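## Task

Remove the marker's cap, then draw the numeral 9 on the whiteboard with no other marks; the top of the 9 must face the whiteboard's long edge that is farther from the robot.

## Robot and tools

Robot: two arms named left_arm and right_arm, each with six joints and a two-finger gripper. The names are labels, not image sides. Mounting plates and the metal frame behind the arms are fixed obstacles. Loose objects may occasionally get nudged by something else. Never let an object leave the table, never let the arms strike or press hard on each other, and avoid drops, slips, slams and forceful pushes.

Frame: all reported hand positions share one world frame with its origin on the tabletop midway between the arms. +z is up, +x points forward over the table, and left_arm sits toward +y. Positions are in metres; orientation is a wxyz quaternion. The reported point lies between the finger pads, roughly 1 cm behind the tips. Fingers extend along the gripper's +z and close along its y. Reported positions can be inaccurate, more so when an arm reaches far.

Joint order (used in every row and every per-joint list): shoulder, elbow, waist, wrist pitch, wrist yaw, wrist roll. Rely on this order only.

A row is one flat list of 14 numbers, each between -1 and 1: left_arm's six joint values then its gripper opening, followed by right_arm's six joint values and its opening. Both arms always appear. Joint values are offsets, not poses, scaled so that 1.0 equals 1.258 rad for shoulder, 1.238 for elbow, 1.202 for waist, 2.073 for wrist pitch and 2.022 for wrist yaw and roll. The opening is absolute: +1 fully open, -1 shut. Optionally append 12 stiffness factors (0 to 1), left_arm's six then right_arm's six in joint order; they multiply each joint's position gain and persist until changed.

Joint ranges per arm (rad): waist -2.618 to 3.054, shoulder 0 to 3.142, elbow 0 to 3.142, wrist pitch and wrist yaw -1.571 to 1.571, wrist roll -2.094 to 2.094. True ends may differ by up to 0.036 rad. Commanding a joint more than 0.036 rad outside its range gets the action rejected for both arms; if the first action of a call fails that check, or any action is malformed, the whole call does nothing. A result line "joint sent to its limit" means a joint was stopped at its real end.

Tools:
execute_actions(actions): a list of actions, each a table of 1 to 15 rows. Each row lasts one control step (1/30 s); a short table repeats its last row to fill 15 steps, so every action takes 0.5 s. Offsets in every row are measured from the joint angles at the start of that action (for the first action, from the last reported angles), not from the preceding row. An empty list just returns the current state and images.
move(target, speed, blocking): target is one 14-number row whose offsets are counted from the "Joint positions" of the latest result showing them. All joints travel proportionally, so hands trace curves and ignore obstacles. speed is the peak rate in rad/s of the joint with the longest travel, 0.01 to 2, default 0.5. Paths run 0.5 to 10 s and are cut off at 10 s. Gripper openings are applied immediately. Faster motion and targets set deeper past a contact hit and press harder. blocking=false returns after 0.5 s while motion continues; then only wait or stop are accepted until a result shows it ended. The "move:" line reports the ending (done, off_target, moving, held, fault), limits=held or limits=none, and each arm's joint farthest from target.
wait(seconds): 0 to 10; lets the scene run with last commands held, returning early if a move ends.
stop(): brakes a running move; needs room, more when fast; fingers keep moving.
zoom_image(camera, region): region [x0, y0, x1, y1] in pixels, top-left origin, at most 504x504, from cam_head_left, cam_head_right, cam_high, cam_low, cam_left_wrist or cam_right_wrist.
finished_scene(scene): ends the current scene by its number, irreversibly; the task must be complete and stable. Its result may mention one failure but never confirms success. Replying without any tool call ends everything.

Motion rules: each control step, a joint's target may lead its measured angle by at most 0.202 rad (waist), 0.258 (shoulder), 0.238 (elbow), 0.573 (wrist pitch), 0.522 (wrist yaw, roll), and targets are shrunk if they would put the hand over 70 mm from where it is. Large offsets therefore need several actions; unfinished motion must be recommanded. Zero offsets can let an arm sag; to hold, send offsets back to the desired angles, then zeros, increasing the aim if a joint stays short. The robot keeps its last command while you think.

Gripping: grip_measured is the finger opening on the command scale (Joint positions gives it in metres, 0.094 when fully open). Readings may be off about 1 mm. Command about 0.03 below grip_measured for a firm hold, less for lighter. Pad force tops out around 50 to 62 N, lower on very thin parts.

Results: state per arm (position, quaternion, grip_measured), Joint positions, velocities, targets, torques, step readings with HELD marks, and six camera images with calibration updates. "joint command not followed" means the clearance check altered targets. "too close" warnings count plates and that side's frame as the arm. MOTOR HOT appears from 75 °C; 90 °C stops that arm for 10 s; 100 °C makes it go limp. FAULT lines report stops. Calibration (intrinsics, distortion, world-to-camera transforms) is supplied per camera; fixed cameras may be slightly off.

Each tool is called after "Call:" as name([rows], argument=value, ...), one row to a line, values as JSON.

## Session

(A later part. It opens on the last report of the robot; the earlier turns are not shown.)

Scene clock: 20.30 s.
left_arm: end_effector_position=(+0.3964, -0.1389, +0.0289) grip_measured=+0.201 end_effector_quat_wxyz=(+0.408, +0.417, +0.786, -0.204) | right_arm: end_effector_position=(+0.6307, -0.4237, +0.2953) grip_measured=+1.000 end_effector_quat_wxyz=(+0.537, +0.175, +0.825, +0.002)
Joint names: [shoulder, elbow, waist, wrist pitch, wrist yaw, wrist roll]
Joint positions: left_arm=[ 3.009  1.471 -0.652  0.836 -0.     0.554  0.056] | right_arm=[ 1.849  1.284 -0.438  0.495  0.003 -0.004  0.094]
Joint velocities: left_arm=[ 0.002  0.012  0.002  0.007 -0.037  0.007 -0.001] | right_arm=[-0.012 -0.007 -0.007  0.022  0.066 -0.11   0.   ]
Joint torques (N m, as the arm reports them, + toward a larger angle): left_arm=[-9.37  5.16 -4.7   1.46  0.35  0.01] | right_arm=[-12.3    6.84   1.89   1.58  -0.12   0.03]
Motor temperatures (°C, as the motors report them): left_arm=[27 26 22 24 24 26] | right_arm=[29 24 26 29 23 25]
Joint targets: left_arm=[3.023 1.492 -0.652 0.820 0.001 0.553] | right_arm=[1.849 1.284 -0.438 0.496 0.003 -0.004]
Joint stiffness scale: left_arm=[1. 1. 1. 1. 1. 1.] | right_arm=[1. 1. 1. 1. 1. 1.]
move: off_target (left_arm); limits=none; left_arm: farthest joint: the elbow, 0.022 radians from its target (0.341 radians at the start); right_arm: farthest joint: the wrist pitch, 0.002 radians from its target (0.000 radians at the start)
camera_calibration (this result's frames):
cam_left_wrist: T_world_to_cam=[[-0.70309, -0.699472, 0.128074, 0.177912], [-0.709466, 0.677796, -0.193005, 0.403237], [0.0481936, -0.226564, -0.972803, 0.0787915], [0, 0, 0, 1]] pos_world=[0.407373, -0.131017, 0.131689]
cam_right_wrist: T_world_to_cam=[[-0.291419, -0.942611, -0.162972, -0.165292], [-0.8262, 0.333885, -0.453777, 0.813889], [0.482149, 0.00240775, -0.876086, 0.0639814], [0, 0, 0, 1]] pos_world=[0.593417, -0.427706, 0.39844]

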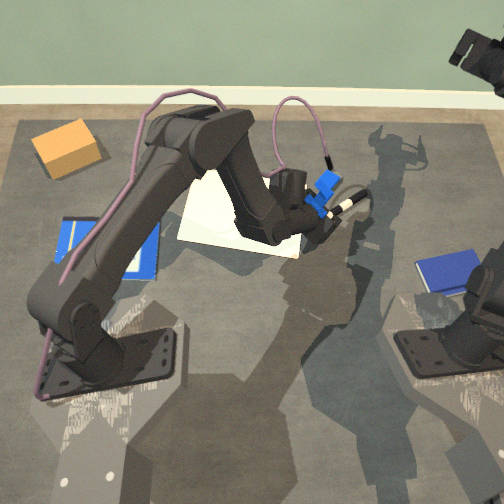

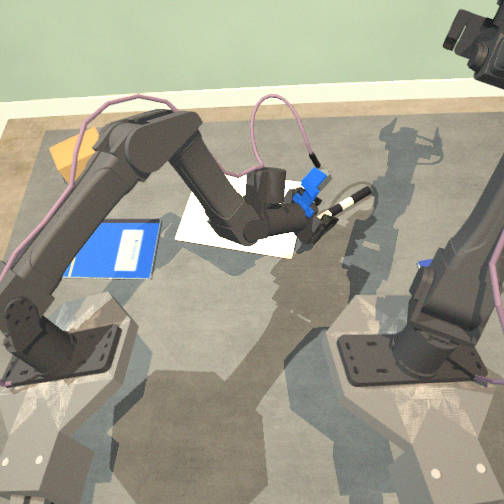

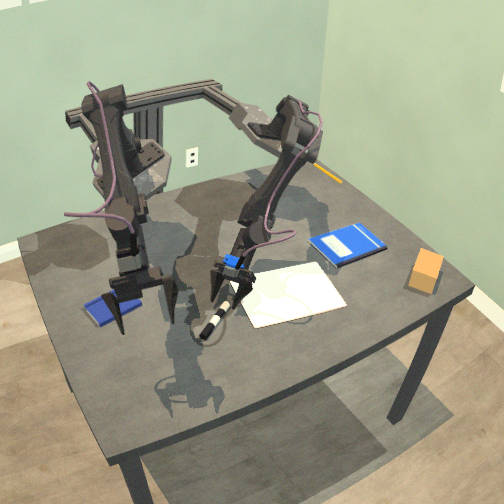

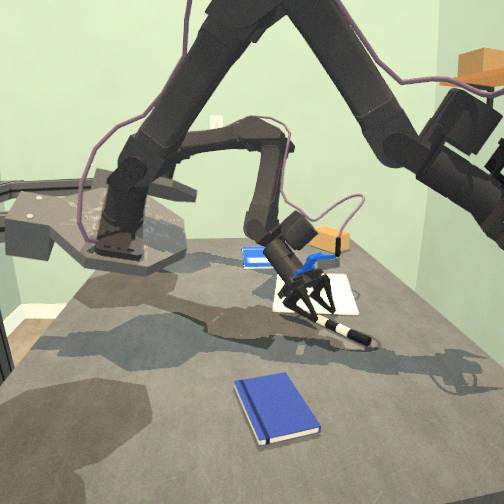

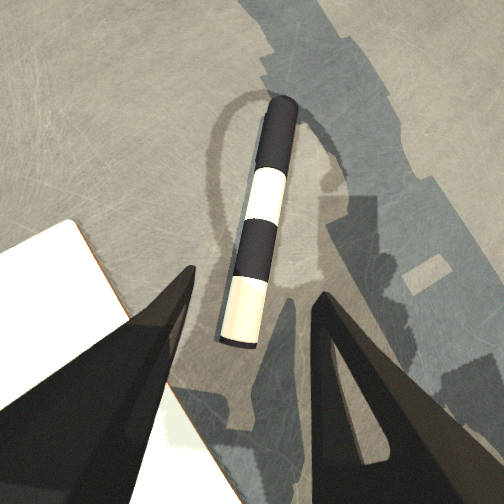

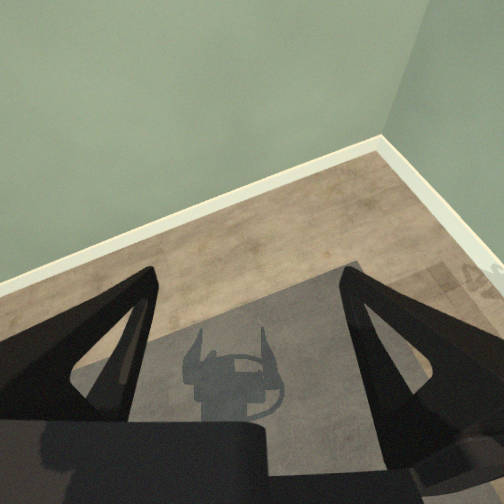

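Call:
move(target=[0.075,0.143,0,-0.043,0,0,0.2,0,0,0,0,0,0,1], speed=0.4)

Scene clock: 21.60 s.
left_arm: end_effector_position=(+0.4087, -0.1554, +0.0146) grip_measured=+0.201 end_effector_quat_wxyz=(+0.408, +0.417, +0.786, -0.203) | right_arm: end_effector_position=(+0.6305, -0.4236, +0.2949) grip_measured=+1.000 end_effector_quat_wxyz=(+0.536, +0.175, +0.826, +0.002)
Joint names: [shoulder, elbow, waist, wrist pitch, wrist yaw, wrist roll]
Joint positions: left_arm=[ 3.09   1.625 -0.652  0.764 -0.001  0.554  0.056] | right_arm=[ 1.849  1.284 -0.438  0.493  0.003 -0.004  0.094]
Joint velocities: left_arm=[-0.002 -0.017 -0.002 -0.007 -0.007  0.081  0.001] | right_arm=[ 0.007 -0.012 -0.012 -0.081 -0.007 -0.066  0.   ]
Joint torques (N m, as the arm reports them, + toward a larger angle): left_arm=[-9.84  5.55 -4.84  1.49  0.35  0.02] | right_arm=[-12.32   6.83   1.93   1.56  -0.11   0.02]
Motor temperatures (°C, as the motors report them): left_arm=[27 26 22 24 24 26] | right_arm=[29 25 26 29 23 25]
Joint targets: left_arm=[3.103 1.647 -0.652 0.747 -0.000 0.554] | right_arm=[1.849 1.284 -0.438 0.495 0.003 -0.004]
Joint stiffness scale: left_arm=[1. 1. 1. 1. 1. 1.] | right_arm=[1. 1. 1. 1. 1. 1.]
move: off_target (left_arm); limits=none; left_arm: farthest joint: the elbow, 0.023 radians from its target (0.177 radians at the start); right_arm: farthest joint: the wrist pitch, 0.002 radians from its target (0.000 radians at the start)
camera_calibration (this result's frames):
cam_left_wrist: T_world_to_cam=[[-0.702654, -0.700001, 0.127579, 0.176551], [-0.709862, 0.67737, -0.193043, 0.420526], [0.0487124, -0.226206, -0.972861, 0.0603459], [0, 0, 0, 1]] pos_world=[0.41963, -0.147615, 0.117364]
cam_right_wrist: T_world_to_cam=[[-0.29136, -0.94263, -0.162965, -0.165327], [-0.827135, 0.333825, -0.452116, 0.813584], [0.48058, 0.00306523, -0.876946, 0.0652185], [0, 0, 0, 1]] pos_world=[0.593431, -0.427636, 0.398085]

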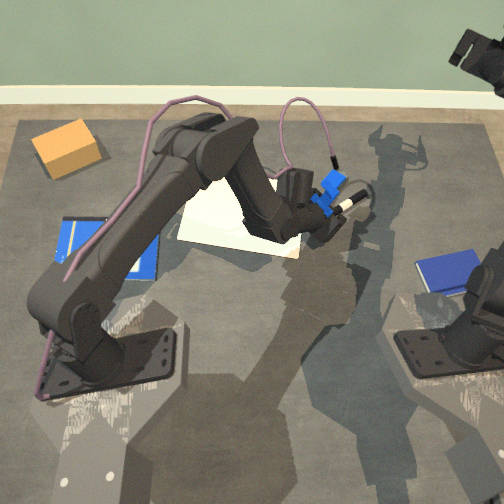

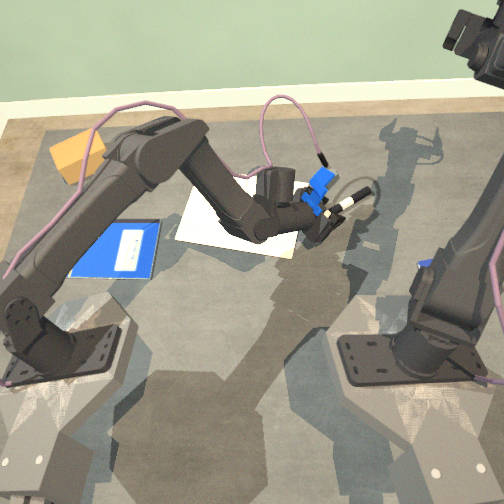

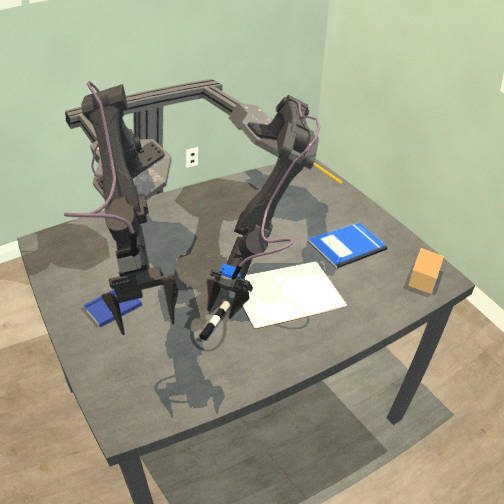

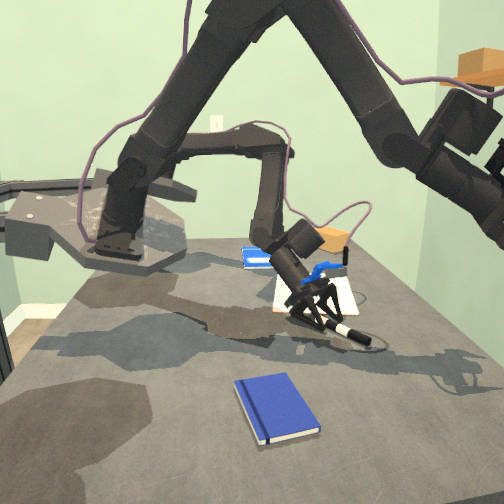

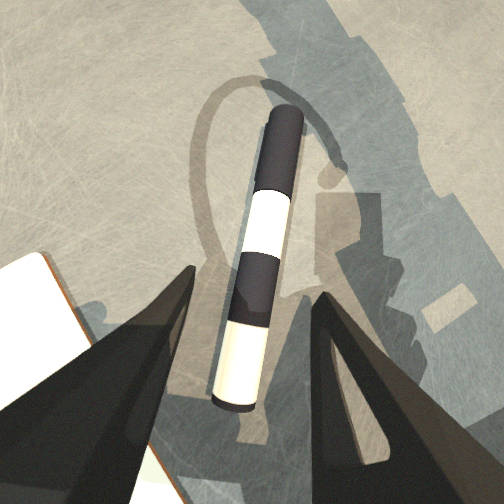

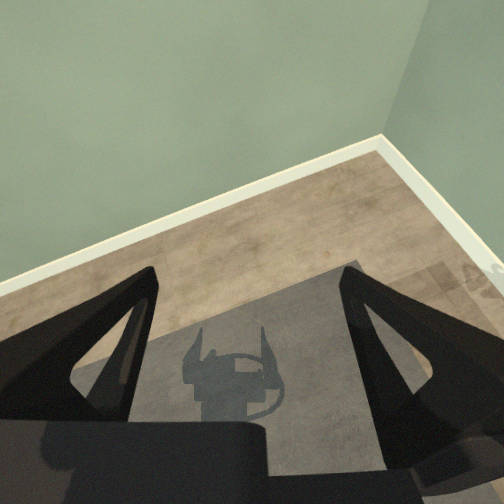

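Call:
execute_actions([
  [[0.018,0.018,0,-0.008,0,0,0.2,0,0,0,0,0,0,1]],
  [[0,0,0,0,0,0,-0.35,0,0,0,0,0,0,1]],
  [[0,0,0,0,0,0,-0.7,0,0,0,0,0,0,1]],
  [[0,0,0,0,0,0,-0.7,0,0,0,0,0,0,1]],
])

Scene clock: 23.83 s.
left_arm: end_effector_position=(+0.4061, -0.1551, +0.0115) grip_measured=-0.644 end_effector_quat_wxyz=(+0.406, +0.418, +0.787, -0.203) | right_arm: end_effector_position=(+0.6299, -0.4231, +0.2934) grip_measured=+1.000 end_effector_quat_wxyz=(+0.533, +0.175, +0.828, +0.003)
Joint names: [shoulder, elbow, waist, wrist pitch, wrist yaw, wrist roll]
Joint positions: left_arm=[ 3.097  1.625 -0.652  0.766 -0.002  0.553  0.017] | right_arm=[ 1.849  1.284 -0.438  0.486  0.003 -0.004  0.094]
Joint velocities: left_arm=[ 0.007 -0.007  0.012 -0.066 -0.007 -0.037 -0.001] | right_arm=[ 0.007 -0.017 -0.002 -0.007 -0.066 -0.066  0.   ]
Joint torques (N m, as the arm reports them, + toward a larger angle): left_arm=[-10.66   4.    -4.83   1.66   0.34   0.03] | right_arm=[-12.33   6.75   1.91   1.55  -0.11   0.03]
Motor temperatures (°C, as the motors report them): left_arm=[28 26 22 25 24 26] | right_arm=[29 25 26 29 23 25]
Joint targets: left_arm=[3.097 1.625 -0.652 0.766 -0.002 0.553] | right_arm=[1.849 1.284 -0.438 0.488 0.003 -0.004]
Joint stiffness scale: left_arm=[1. 1. 1. 1. 1. 1.] | right_arm=[1. 1. 1. 1. 1. 1.]
Step readings (joint positions; steps 1 to 15: 1st action; 16 to 30: 2nd action; 31 to 45: 3rd action; 46 to 60: 4th action):
0: left_arm=[3.090 1.625 -0.652 0.764 -0.001 0.554] | right_arm=[1.849 1.284 -0.438 0.493 0.003 -0.004]
1: left_arm=[3.091 1.625 -0.652 0.764 -0.001 0.554] | right_arm=[1.849 1.284 -0.438 0.493 0.003 -0.004]
2: left_arm=[3.092 1.625 -0.652 0.764 -0.001 0.554] | right_arm=[1.849 1.284 -0.438 0.492 0.003 -0.004]
4: left_arm=[3.095 1.625 -0.652 0.764 -0.001 0.554] | right_arm=[1.849 1.284 -0.438 0.492 0.003 -0.004]
8: left_arm=[3.097 1.625 -0.652 0.765 -0.001 0.553] | right_arm=[1.849 1.284 -0.438 0.492 0.003 -0.004]
15: left_arm=[3.097 1.625 -0.652 0.765 -0.001 0.553] | right_arm=[1.849 1.284 -0.438 0.491 0.003 -0.004]
16: left_arm=[3.097 1.625 -0.652 0.765 -0.001 0.553] | right_arm=[1.849 1.284 -0.438 0.491 0.003 -0.004]
17: left_arm=[3.097 1.625 -0.652 0.766 -0.001 0.553] | right_arm=[1.849 1.284 -0.438 0.491 0.003 -0.004]
19: left_arm=[3.097 1.625 -0.652 0.766 -0.001 0.553] | right_arm=[1.849 1.284 -0.438 0.490 0.003 -0.004]
23: left_arm=[3.097 1.625 -0.652 0.766 -0.001 0.553] | right_arm=[1.849 1.284 -0.438 0.490 0.003 -0.004]
30: left_arm=[3.097 1.625 -0.652 0.766 -0.001 0.553] | right_arm=[1.849 1.284 -0.438 0.489 0.003 -0.004]
31: left_arm=[3.097 1.625 -0.652 0.766 -0.001 0.553] | right_arm=[1.849 1.284 -0.438 0.489 0.003 -0.004]
32: left_arm=[3.097 1.625 -0.652 0.766 -0.001 0.553] | right_arm=[1.849 1.284 -0.438 0.489 0.003 -0.004]
34: left_arm=[3.097 1.625 -0.652 0.766 -0.002 0.553] | right_arm=[1.849 1.284 -0.438 0.489 0.003 -0.004]
38: left_arm=[3.097 1.625 -0.652 0.766 -0.002 0.553] | right_arm=[1.849 1.284 -0.438 0.488 0.003 -0.004]
45: left_arm=[3.097 1.625 -0.652 0.766 -0.002 0.553] | right_arm=[1.849 1.284 -0.438 0.488 0.003 -0.004]
46: left_arm=[3.097 1.625 -0.652 0.766 -0.002 0.553] | right_arm=[1.849 1.284 -0.438 0.487 0.003 -0.004]
47: left_arm=[3.097 1.625 -0.652 0.766 -0.002 0.553] | right_arm=[1.849 1.284 -0.438 0.487 0.003 -0.004]
49: left_arm=[3.097 1.625 -0.652 0.766 -0.002 0.553] | right_arm=[1.849 1.284 -0.438 0.487 0.003 -0.004]
53: left_arm=[3.097 1.625 -0.652 0.766 -0.002 0.553] | right_arm=[1.849 1.284 -0.438 0.486 0.003 -0.004]
60: Joint positions above
camera_calibration (this result's frames):
cam_left_wrist: T_world_to_cam=[[-0.703055, -0.699489, 0.128177, 0.175586], [-0.70973, 0.678845, -0.188288, 0.417961], [0.0446931, -0.223348, -0.973714, 0.0596096], [0, 0, 0, 1]] pos_world=[0.417422, -0.147597, 0.114234]
cam_right_wrist: T_world_to_cam=[[-0.291147, -0.9427, -0.16294, -0.165451], [-0.830475, 0.333596, -0.446122, 0.812465], [0.474915, 0.00543115, -0.880015, 0.0696673], [0, 0, 0, 1]] pos_world=[0.593475, -0.427384, 0.396808]

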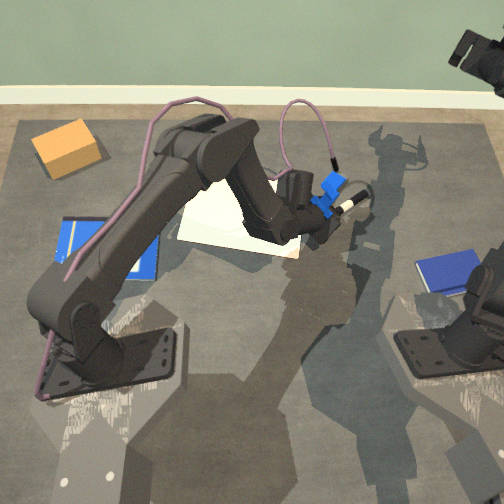

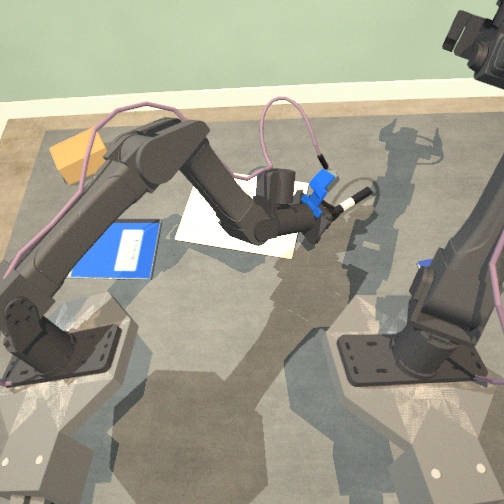

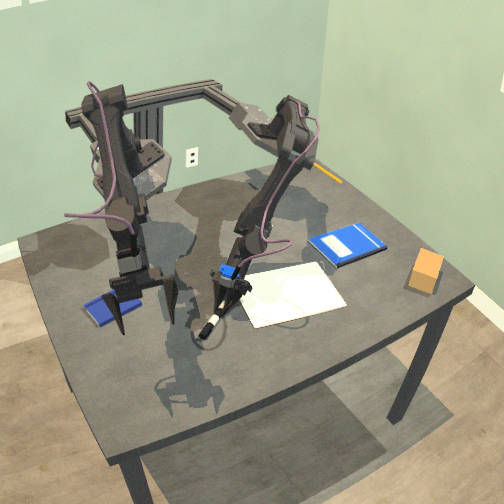

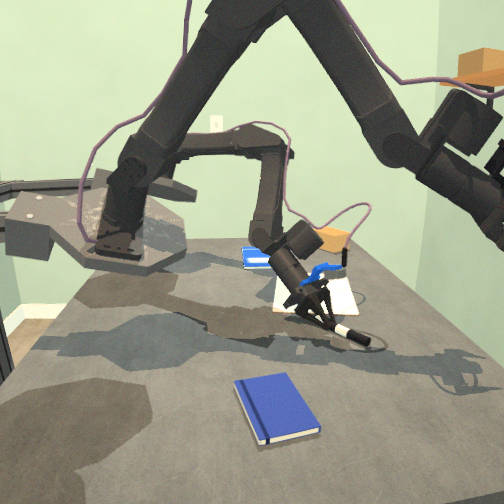

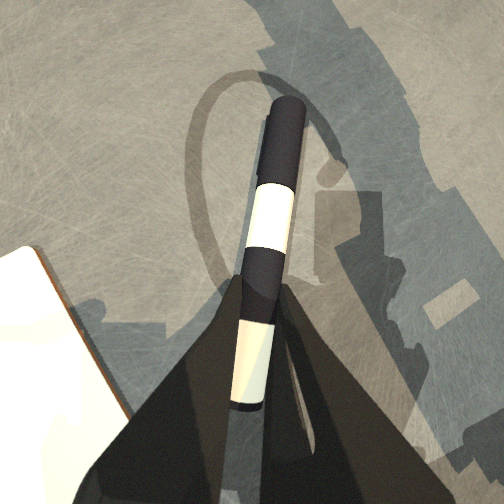

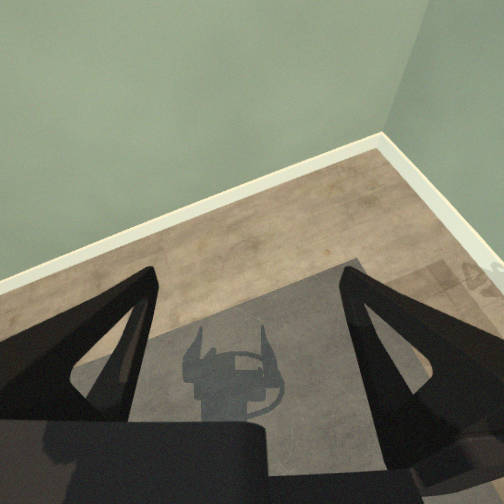

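Call:
move(target=[-0.289,-0.2,0,-0.049,0,0,-0.7,0,0,0.115,-0.55,0,0.458,0.1], speed=0.8)

Scene clock: 27.53 s.
left_arm: end_effector_position=(+0.4422, -0.1263, +0.1097) grip_measured=-0.644 end_effector_quat_wxyz=(+0.420, +0.411, +0.783, -0.202) | right_arm: end_effector_position=(+0.4319, -0.2807, +0.1685) grip_measured=+0.103 end_effector_quat_wxyz=(-0.039, +0.517, +0.848, +0.112)
Joint names: [shoulder, elbow, waist, wrist pitch, wrist yaw, wrist roll]
Joint positions: left_arm=[ 2.748  1.397 -0.652  0.677 -0.004  0.553  0.017] | right_arm=[ 1.849  1.284 -0.312 -0.647  0.003  0.918  0.052]
Joint velocities: left_arm=[-0.012 -0.012 -0.012  0.095 -0.066  0.022 -0.001] | right_arm=[ 0.007 -0.017  0.007 -0.11  -0.037 -0.051  0.   ]
Joint torques (N m, as the arm reports them, + toward a larger angle): left_arm=[-11.57   3.21  -4.83   1.53   0.35   0.03] | right_arm=[-10.64   5.33   3.36   0.05  -0.13   0.06]
Motor temperatures (°C, as the motors report them): left_arm=[29 26 23 25 24 26] | right_arm=[30 25 26 29 23 25]
Joint targets: left_arm=[2.734 1.377 -0.652 0.664 -0.001 0.553] | right_arm=[1.849 1.284 -0.300 -0.654 0.003 0.923]
Joint stiffness scale: left_arm=[1. 1. 1. 1. 1. 1.] | right_arm=[1. 1. 1. 1. 1. 1.]
move: done; limits=none; left_arm: farthest joint: the elbow, 0.020 radians from its target (0.248 radians at the start); right_arm: farthest joint: the waist, 0.012 radians from its target (0.138 radians at the start)
camera_calibration (this result's frames):
cam_left_wrist: T_world_to_cam=[[-0.695798, -0.707726, 0.12243, 0.204917], [-0.714659, 0.665204, -0.216254, 0.446109], [0.0716079, -0.237965, -0.96863, 0.145725], [0, 0, 0, 1]] pos_world=[0.450961, -0.117051, 0.212539]
cam_right_wrist: T_world_to_cam=[[-0.873879, -0.465479, -0.140228, 0.272601], [-0.409304, 0.548844, 0.728863, 0.225357], [-0.262307, 0.694334, -0.670146, 0.529396], [0, 0, 0, 1]] pos_world=[0.469325, -0.364373, 0.228744]

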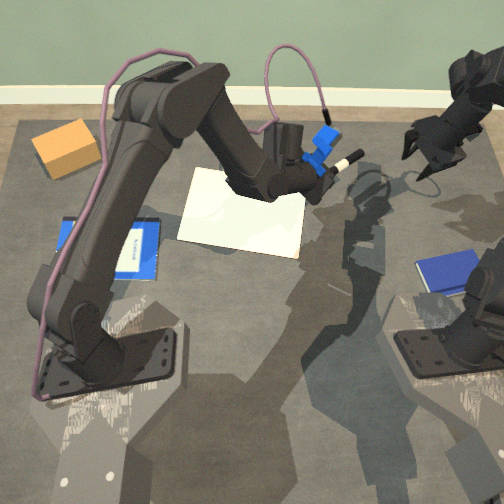

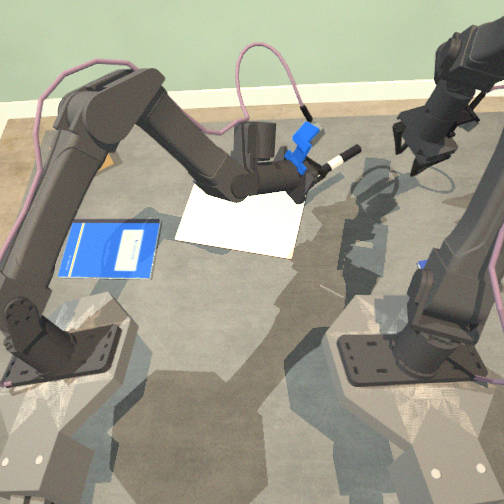

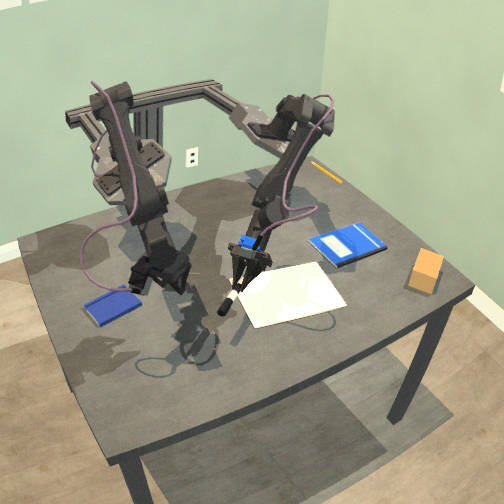

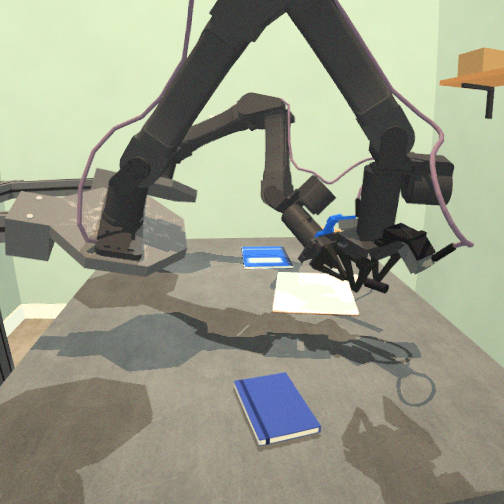

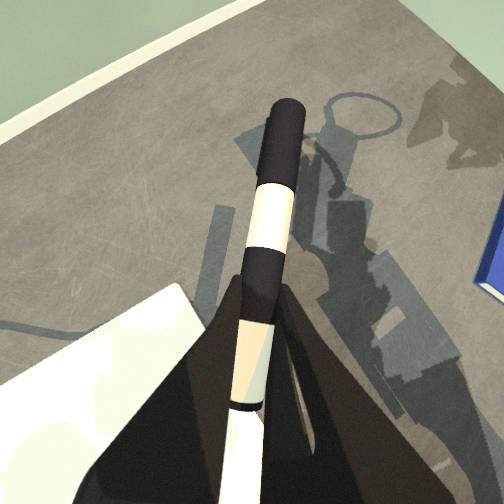

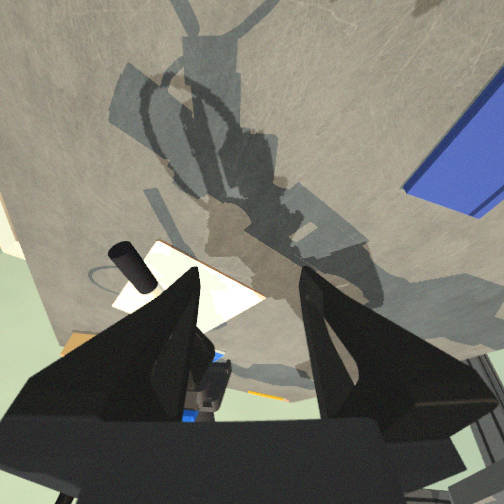

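Call:
move(target=[0,0,0,0,0,0,-0.7,0.114,0.133,0.142,0,0,0,0.1], speed=0.4)

Scene clock: 29.00 s.
left_arm: end_effector_position=(+0.4424, -0.1261, +0.1095) grip_measured=-0.644 end_effector_quat_wxyz=(+0.420, +0.411, +0.784, -0.201) | right_arm: end_effector_position=(+0.4661, -0.2076, +0.1654) grip_measured=+0.103 end_effector_quat_wxyz=(-0.042, +0.447, +0.882, +0.143)
Joint names: [shoulder, elbow, waist, wrist pitch, wrist yaw, wrist roll]
Joint positions: left_arm=[ 2.748  1.397 -0.652  0.677 -0.005  0.553  0.017] | right_arm=[ 1.987  1.42  -0.147 -0.647  0.     0.918  0.052]
Joint velocities: left_arm=[-0.002  0.002 -0.002  0.007 -0.022  0.022 -0.001] | right_arm=[-0.022  0.002 -0.002 -0.007 -0.022 -0.095  0.   ]
Joint torques (N m, as the arm reports them, + toward a larger angle): left_arm=[-10.65   4.55  -4.81   1.69   0.35   0.04] | right_arm=[-10.9    7.86   3.56   0.15  -0.13   0.  ]
Motor temperatures (°C, as the motors report them): left_arm=[29 26 23 25 24 26] | right_arm=[30 25 26 29 23 25]
Joint targets: left_arm=[2.748 1.397 -0.652 0.677 -0.003 0.553] | right_arm=[1.993 1.449 -0.141 -0.647 0.003 0.918]
Joint stiffness scale: left_arm=[1. 1. 1. 1. 1. 1.] | right_arm=[1. 1. 1. 1. 1. 1.]
move: off_target (right_arm); limits=none; left_arm: farthest joint: the wrist yaw, 0.001 radians from its target (0.000 radians at the start); right_arm: farthest joint: the elbow, 0.029 radians from its target (0.165 radians at the start)
camera_calibration (this result's frames):
cam_left_wrist: T_world_to_cam=[[-0.694853, -0.708837, 0.121366, 0.204796], [-0.715527, 0.664511, -0.215515, 0.446255], [0.072116, -0.236592, -0.968929, 0.145619], [0, 0, 0, 1]] pos_world=[0.45111, -0.116922, 0.212414]
cam_right_wrist: T_world_to_cam=[[-0.78696, -0.582196, -0.204307, 0.281906], [-0.516459, 0.440387, 0.734391, 0.22797], [-0.337585, 0.683453, -0.647247, 0.514568], [0, 0, 0, 1]] pos_world=[0.513297, -0.287954, 0.223229]

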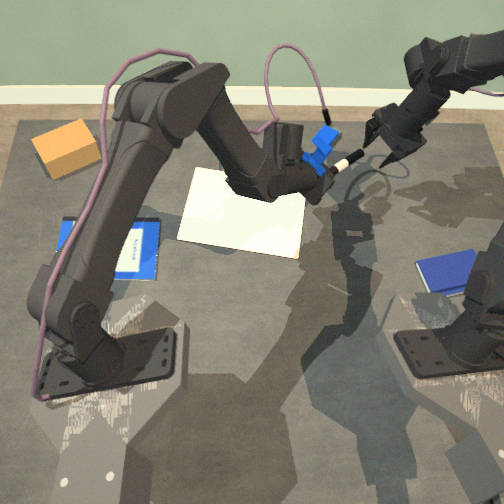

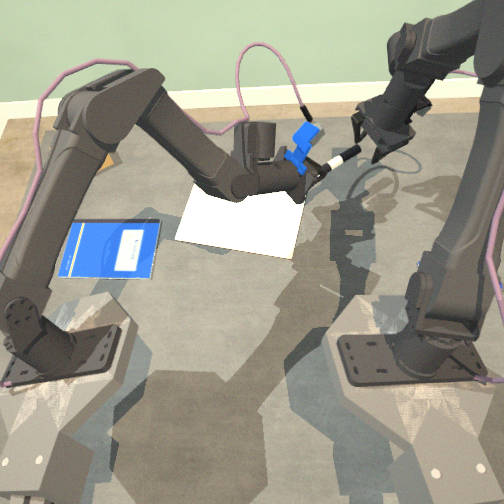

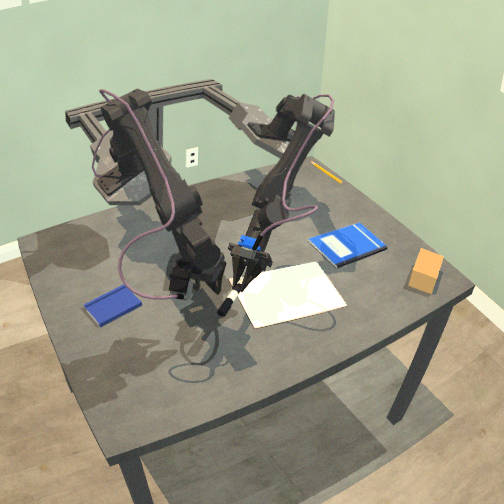

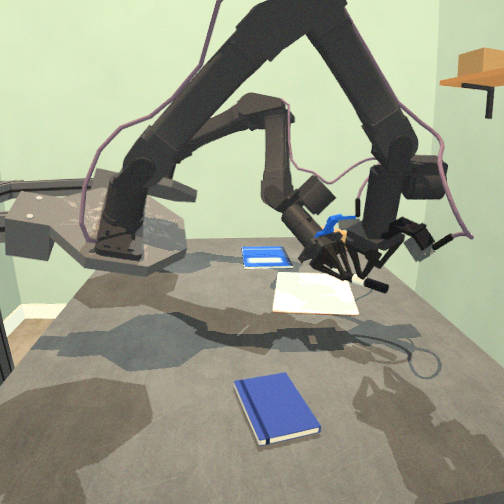

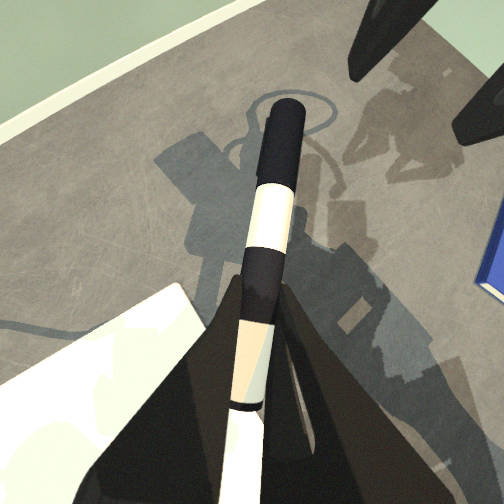

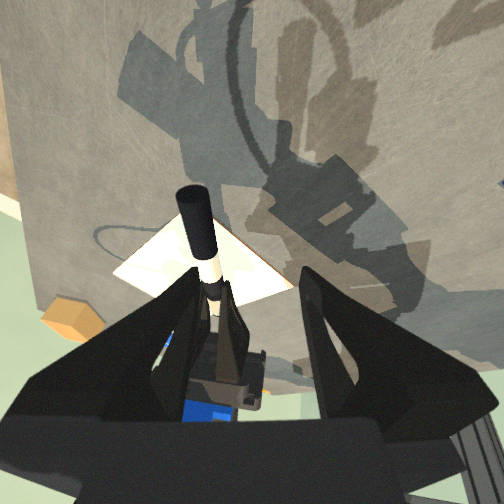

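Call:
move(target=[0,0,0,0,0,0,-0.7,0.134,0.04,0,0.076,0,0,0.1], speed=0.3)

Scene clock: 30.53 s.
left_arm: end_effector_position=(+0.4463, -0.1214, +0.1076) grip_measured=-0.644 end_effector_quat_wxyz=(+0.421, +0.406, +0.788, -0.192) | right_arm: end_effector_position=(+0.4673, -0.1900, +0.1074) grip_measured=+0.102 end_effector_quat_wxyz=(-0.051, +0.446, +0.883, +0.138)
Joint names: [shoulder, elbow, waist, wrist pitch, wrist yaw, wrist roll]
Joint positions: left_arm=[ 2.748  1.397 -0.646  0.68  -0.021  0.553  0.017] | right_arm=[ 2.154  1.436 -0.147 -0.517  0.     0.918  0.052]
Joint velocities: left_arm=[-0.012 -0.012 -0.022  0.007 -0.037  0.066 -0.001] | right_arm=[-0.017 -0.002 -0.007  0.007 -0.022 -0.051  0.   ]
Joint torques (N m, as the arm reports them, + toward a larger angle): left_arm=[-10.63   4.57  -5.32   1.66   0.48   0.03] | right_arm=[-11.73   7.68   3.29   0.43  -0.15   0.02]
Motor temperatures (°C, as the motors report them): left_arm=[29 26 23 25 24 26] | right_arm=[30 25 26 29 23 25]
Joint targets: left_arm=[2.748 1.397 -0.652 0.677 -0.006 0.553] | right_arm=[2.156 1.469 -0.147 -0.490 0.000 0.918]
Joint stiffness scale: left_arm=[1. 1. 1. 1. 1. 1.] | right_arm=[1. 1. 1. 1. 1. 1.]
move: off_target (right_arm); limits=none; left_arm: farthest joint: the wrist yaw, 0.016 radians from its target (0.000 radians at the start); right_arm: farthest joint: the elbow, 0.033 radians from its target (0.050 radians at the start)
camera_calibration (this result's frames):
cam_left_wrist: T_world_to_cam=[[-0.681875, -0.722793, 0.112325, 0.20454], [-0.72726, 0.653459, -0.209964, 0.448831], [0.0783611, -0.224858, -0.971235, 0.143425], [0, 0, 0, 1]] pos_world=[0.454648, -0.113202, 0.210563]
cam_right_wrist: T_world_to_cam=[[-0.787327, -0.586596, -0.189794, 0.279039], [-0.505177, 0.437323, 0.744006, 0.256554], [-0.35343, 0.681656, -0.640651, 0.471795], [0, 0, 0, 1]] pos_world=[0.516046, -0.270115, 0.164338]

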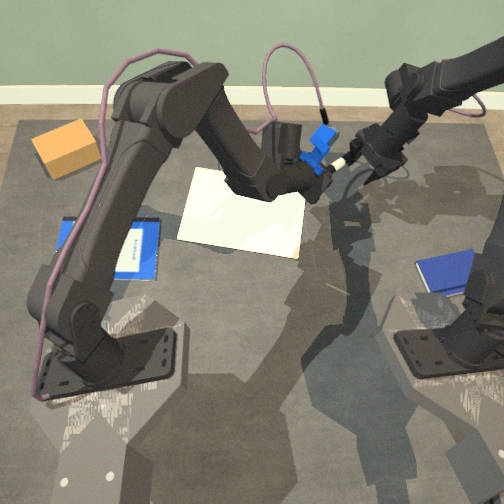

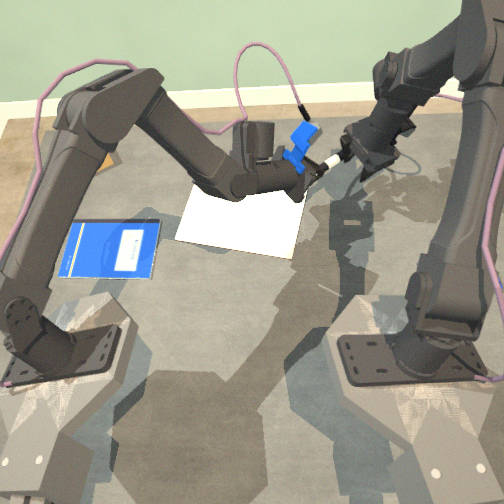

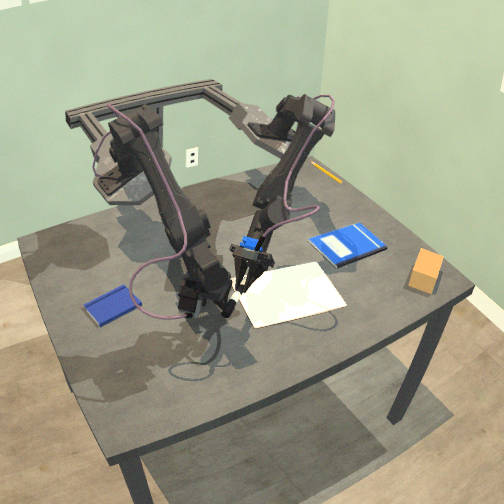

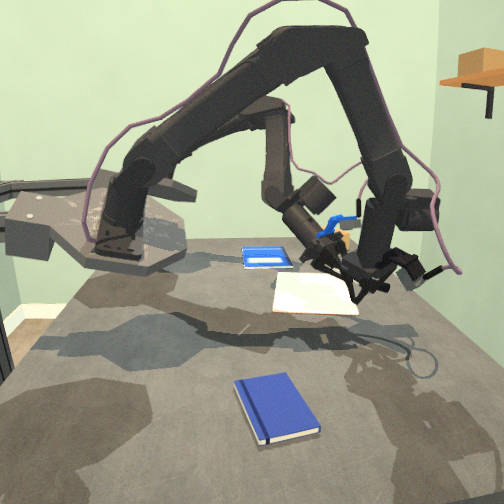

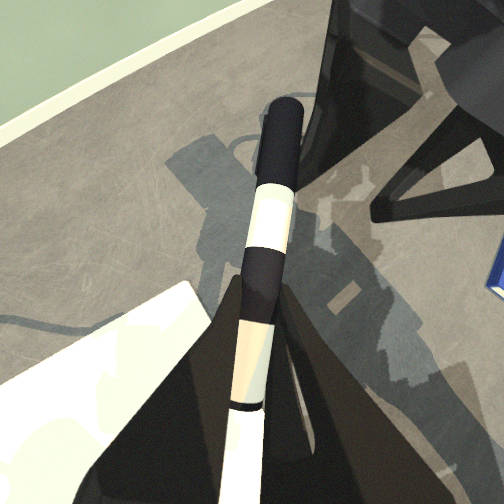

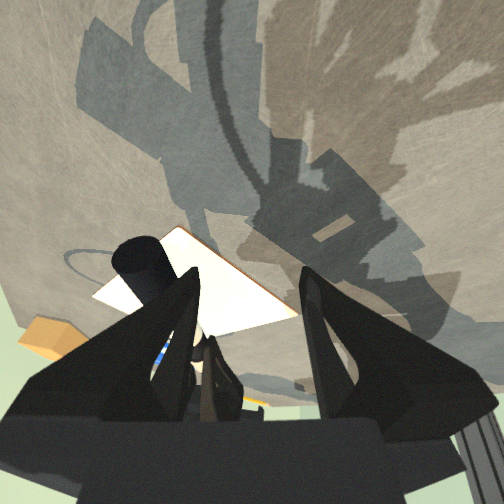

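Call:
move(target=[0,0,0,0,0,0,-0.7,-0.133,0,0,-0.063,0,0,0.1], speed=0.4)

Call:
move(target=[0,0,0,0,0,0,-0.7,0.045,0.09,0.04,-0.01,0,0,0.1], speed=0.4)

Scene clock: 32.43 s.
left_arm: end_effector_position=(+0.4467, -0.1209, +0.1074) grip_measured=-0.644 end_effector_quat_wxyz=(+0.421, +0.406, +0.789, -0.191) | right_arm: end_effector_position=(+0.4712, -0.2068, +0.1628) grip_measured=+0.102 end_effector_quat_wxyz=(-0.039, +0.448, +0.882, +0.144)
Joint names: [shoulder, elbow, waist, wrist pitch, wrist yaw, wrist roll]
Joint positions: left_arm=[ 2.748  1.397 -0.645  0.681 -0.024  0.553  0.017] | right_arm=[ 2.003  1.436 -0.147 -0.641  0.     0.918  0.052]
Joint velocities: left_arm=[-0.012  0.007  0.007 -0.022  0.007  0.022  0.001] | right_arm=[-0.012 -0.027 -0.017  0.066  0.037 -0.066  0.   ]
Joint torques (N m, as the arm reports them, + toward a larger angle): left_arm=[-10.65   4.55  -4.8    1.68   0.35   0.02] | right_arm=[-12.95   5.46   3.06   0.1   -0.17   0.02]
Motor temperatures (°C, as the motors report them): left_arm=[30 26 23 25 24 26] | right_arm=[30 25 26 29 23 25]
Joint targets: left_arm=[2.748 1.397 -0.646 0.680 -0.021 0.553] | right_arm=[1.986 1.436 -0.147 -0.648 0.000 0.918]
Joint stiffness scale: left_arm=[1. 1. 1. 1. 1. 1.] | right_arm=[1. 1. 1. 1. 1. 1.]
move: done; limits=none; left_arm: farthest joint: the wrist yaw, 0.003 radians from its target (0.000 radians at the start); right_arm: farthest joint: the shoulder, 0.017 radians from its target (0.167 radians at the start)
camera_calibration (this result's frames):
cam_left_wrist: T_world_to_cam=[[-0.680363, -0.724419, 0.11101, 0.204431], [-0.728583, 0.652204, -0.209276, 0.449138], [0.0792022, -0.223263, -0.971535, 0.14317], [0, 0, 0, 1]] pos_world=[0.454982, -0.112871, 0.210395]
cam_right_wrist: T_world_to_cam=[[-0.786749, -0.580558, -0.209712, 0.28692], [-0.520611, 0.441544, 0.730756, 0.234979], [-0.331649, 0.684099, -0.649629, 0.511831], [0, 0, 0, 1]] pos_world=[0.517815, -0.287323, 0.220959]

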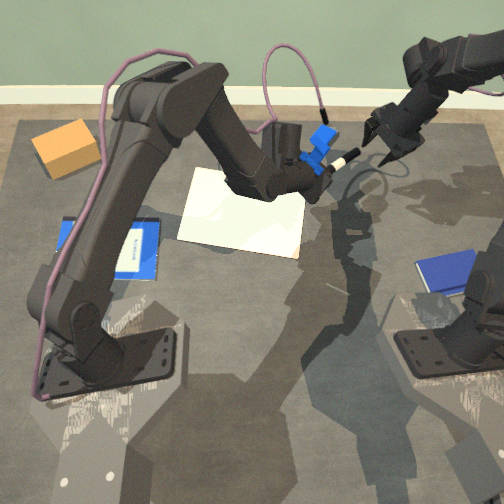

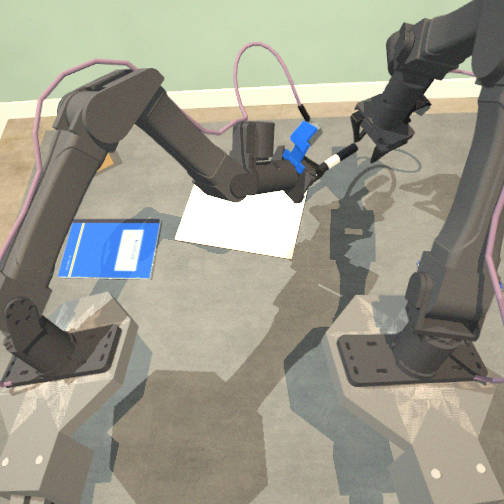

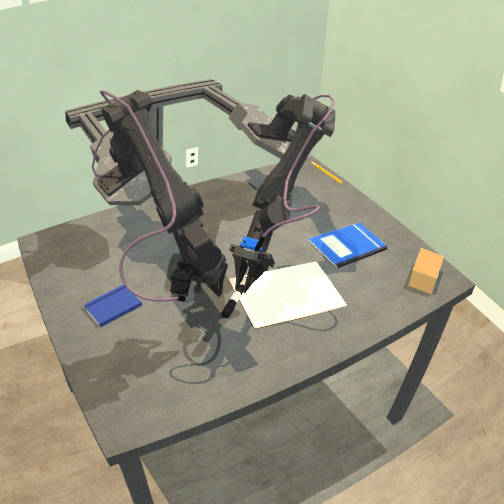

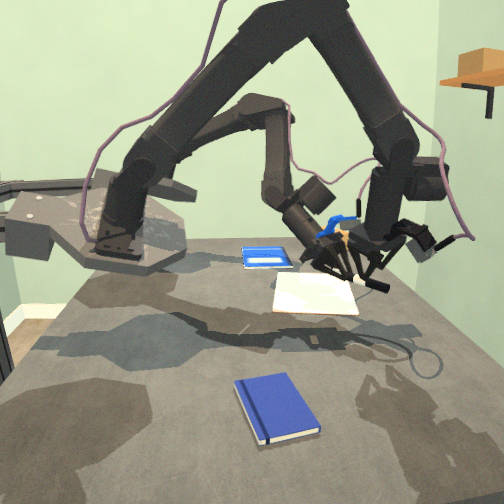

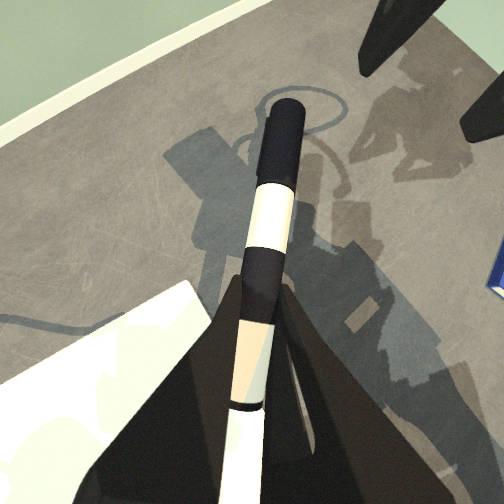

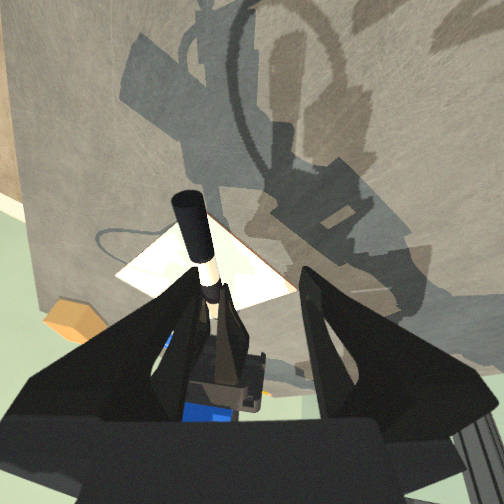

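Scene clock: 33.40 s.
left_arm: end_effector_position=(+0.4469, -0.1207, +0.1073) grip_measured=-0.644 end_effector_quat_wxyz=(+0.421, +0.406, +0.789, -0.190) | right_arm: end_effector_position=(+0.4908, -0.1903, +0.1669) grip_measured=+0.102 end_effector_quat_wxyz=(-0.030, +0.433, +0.887, +0.155)
Joint names: [shoulder, elbow, waist, wrist pitch, wrist yaw, wrist roll]
Joint positions: left_arm=[ 2.748  1.397 -0.645  0.681 -0.025  0.553  0.017] | right_arm=[ 2.052  1.52  -0.11  -0.655  0.     0.918  0.052]
Joint velocities: left_arm=[-0.007 -0.002 -0.017  0.051  0.022  0.037 -0.001] | right_arm=[-0.012  0.002  0.002 -0.066 -0.066 -0.007  0.   ]
Joint torques (N m, as the arm reports them, + toward a larger angle): left_arm=[-10.6    4.53  -4.81   1.7    0.34   0.03] | right_arm=[-11.26   8.03   4.31   0.17  -0.19   0.02]
Motor temperatures (°C, as the motors report them): left_arm=[30 26 23 25 24 26] | right_arm=[30 25 26 29 23 25]
Joint targets: left_arm=[2.748 1.397 -0.645 0.681 -0.023 0.553] | right_arm=[2.060 1.548 -0.099 -0.662 0.000 0.918]
Joint stiffness scale: left_arm=[1. 1. 1. 1. 1. 1.] | right_arm=[1. 1. 1. 1. 1. 1.]
move: off_target (right_arm); limits=none; left_arm: farthest joint: the wrist yaw, 0.001 radians from its target (0.000 radians at the start); right_arm: farthest joint: the elbow, 0.027 radians from its target (0.111 radians at the start)
camera_calibration (this result's frames):
cam_left_wrist: T_world_to_cam=[[-0.679585, -0.72528, 0.110149, 0.204329], [-0.729267, 0.651626, -0.208693, 0.449255], [0.0795851, -0.222153, -0.971758, 0.143088], [0, 0, 0, 1]] pos_world=[0.455098, -0.112764, 0.210297]
cam_right_wrist: T_world_to_cam=[[-0.76408, -0.598757, -0.240149, 0.303359], [-0.554509, 0.419313, 0.718816, 0.249292], [-0.329698, 0.682398, -0.652405, 0.508902], [0, 0, 0, 1]] pos_world=[0.53781, -0.270167, 0.225666]

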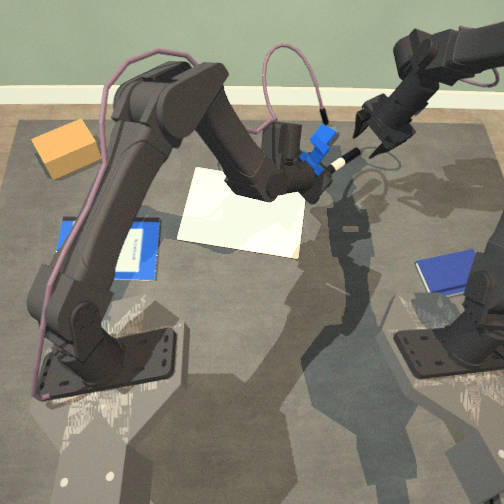

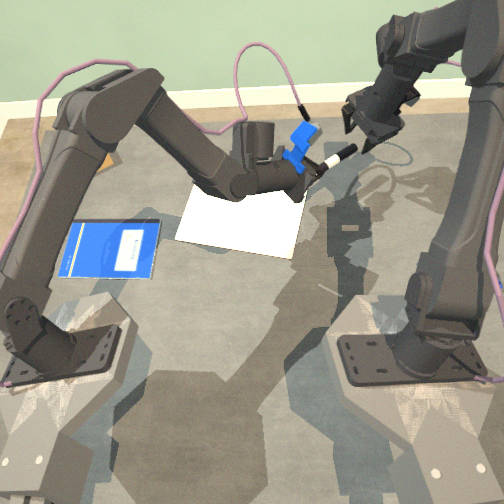

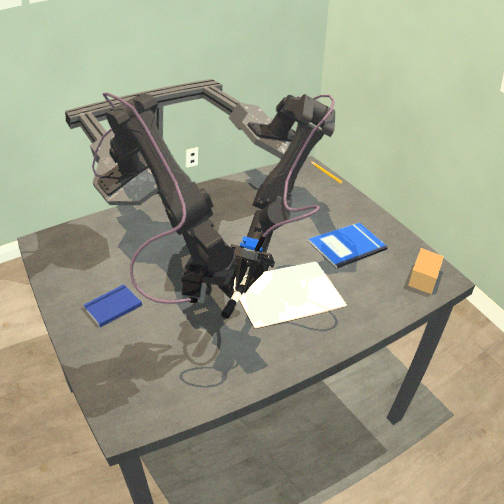

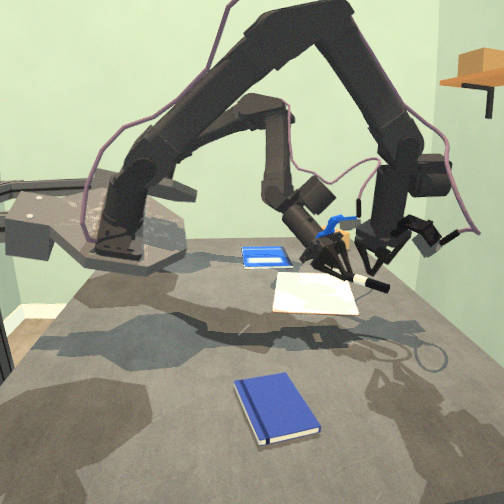

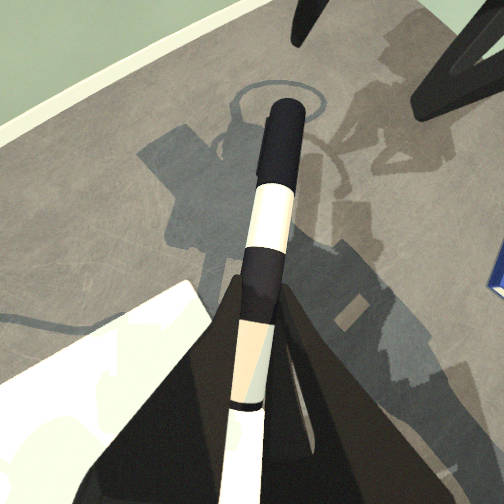

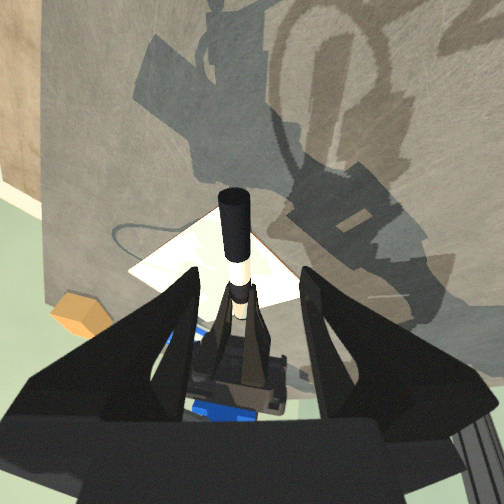

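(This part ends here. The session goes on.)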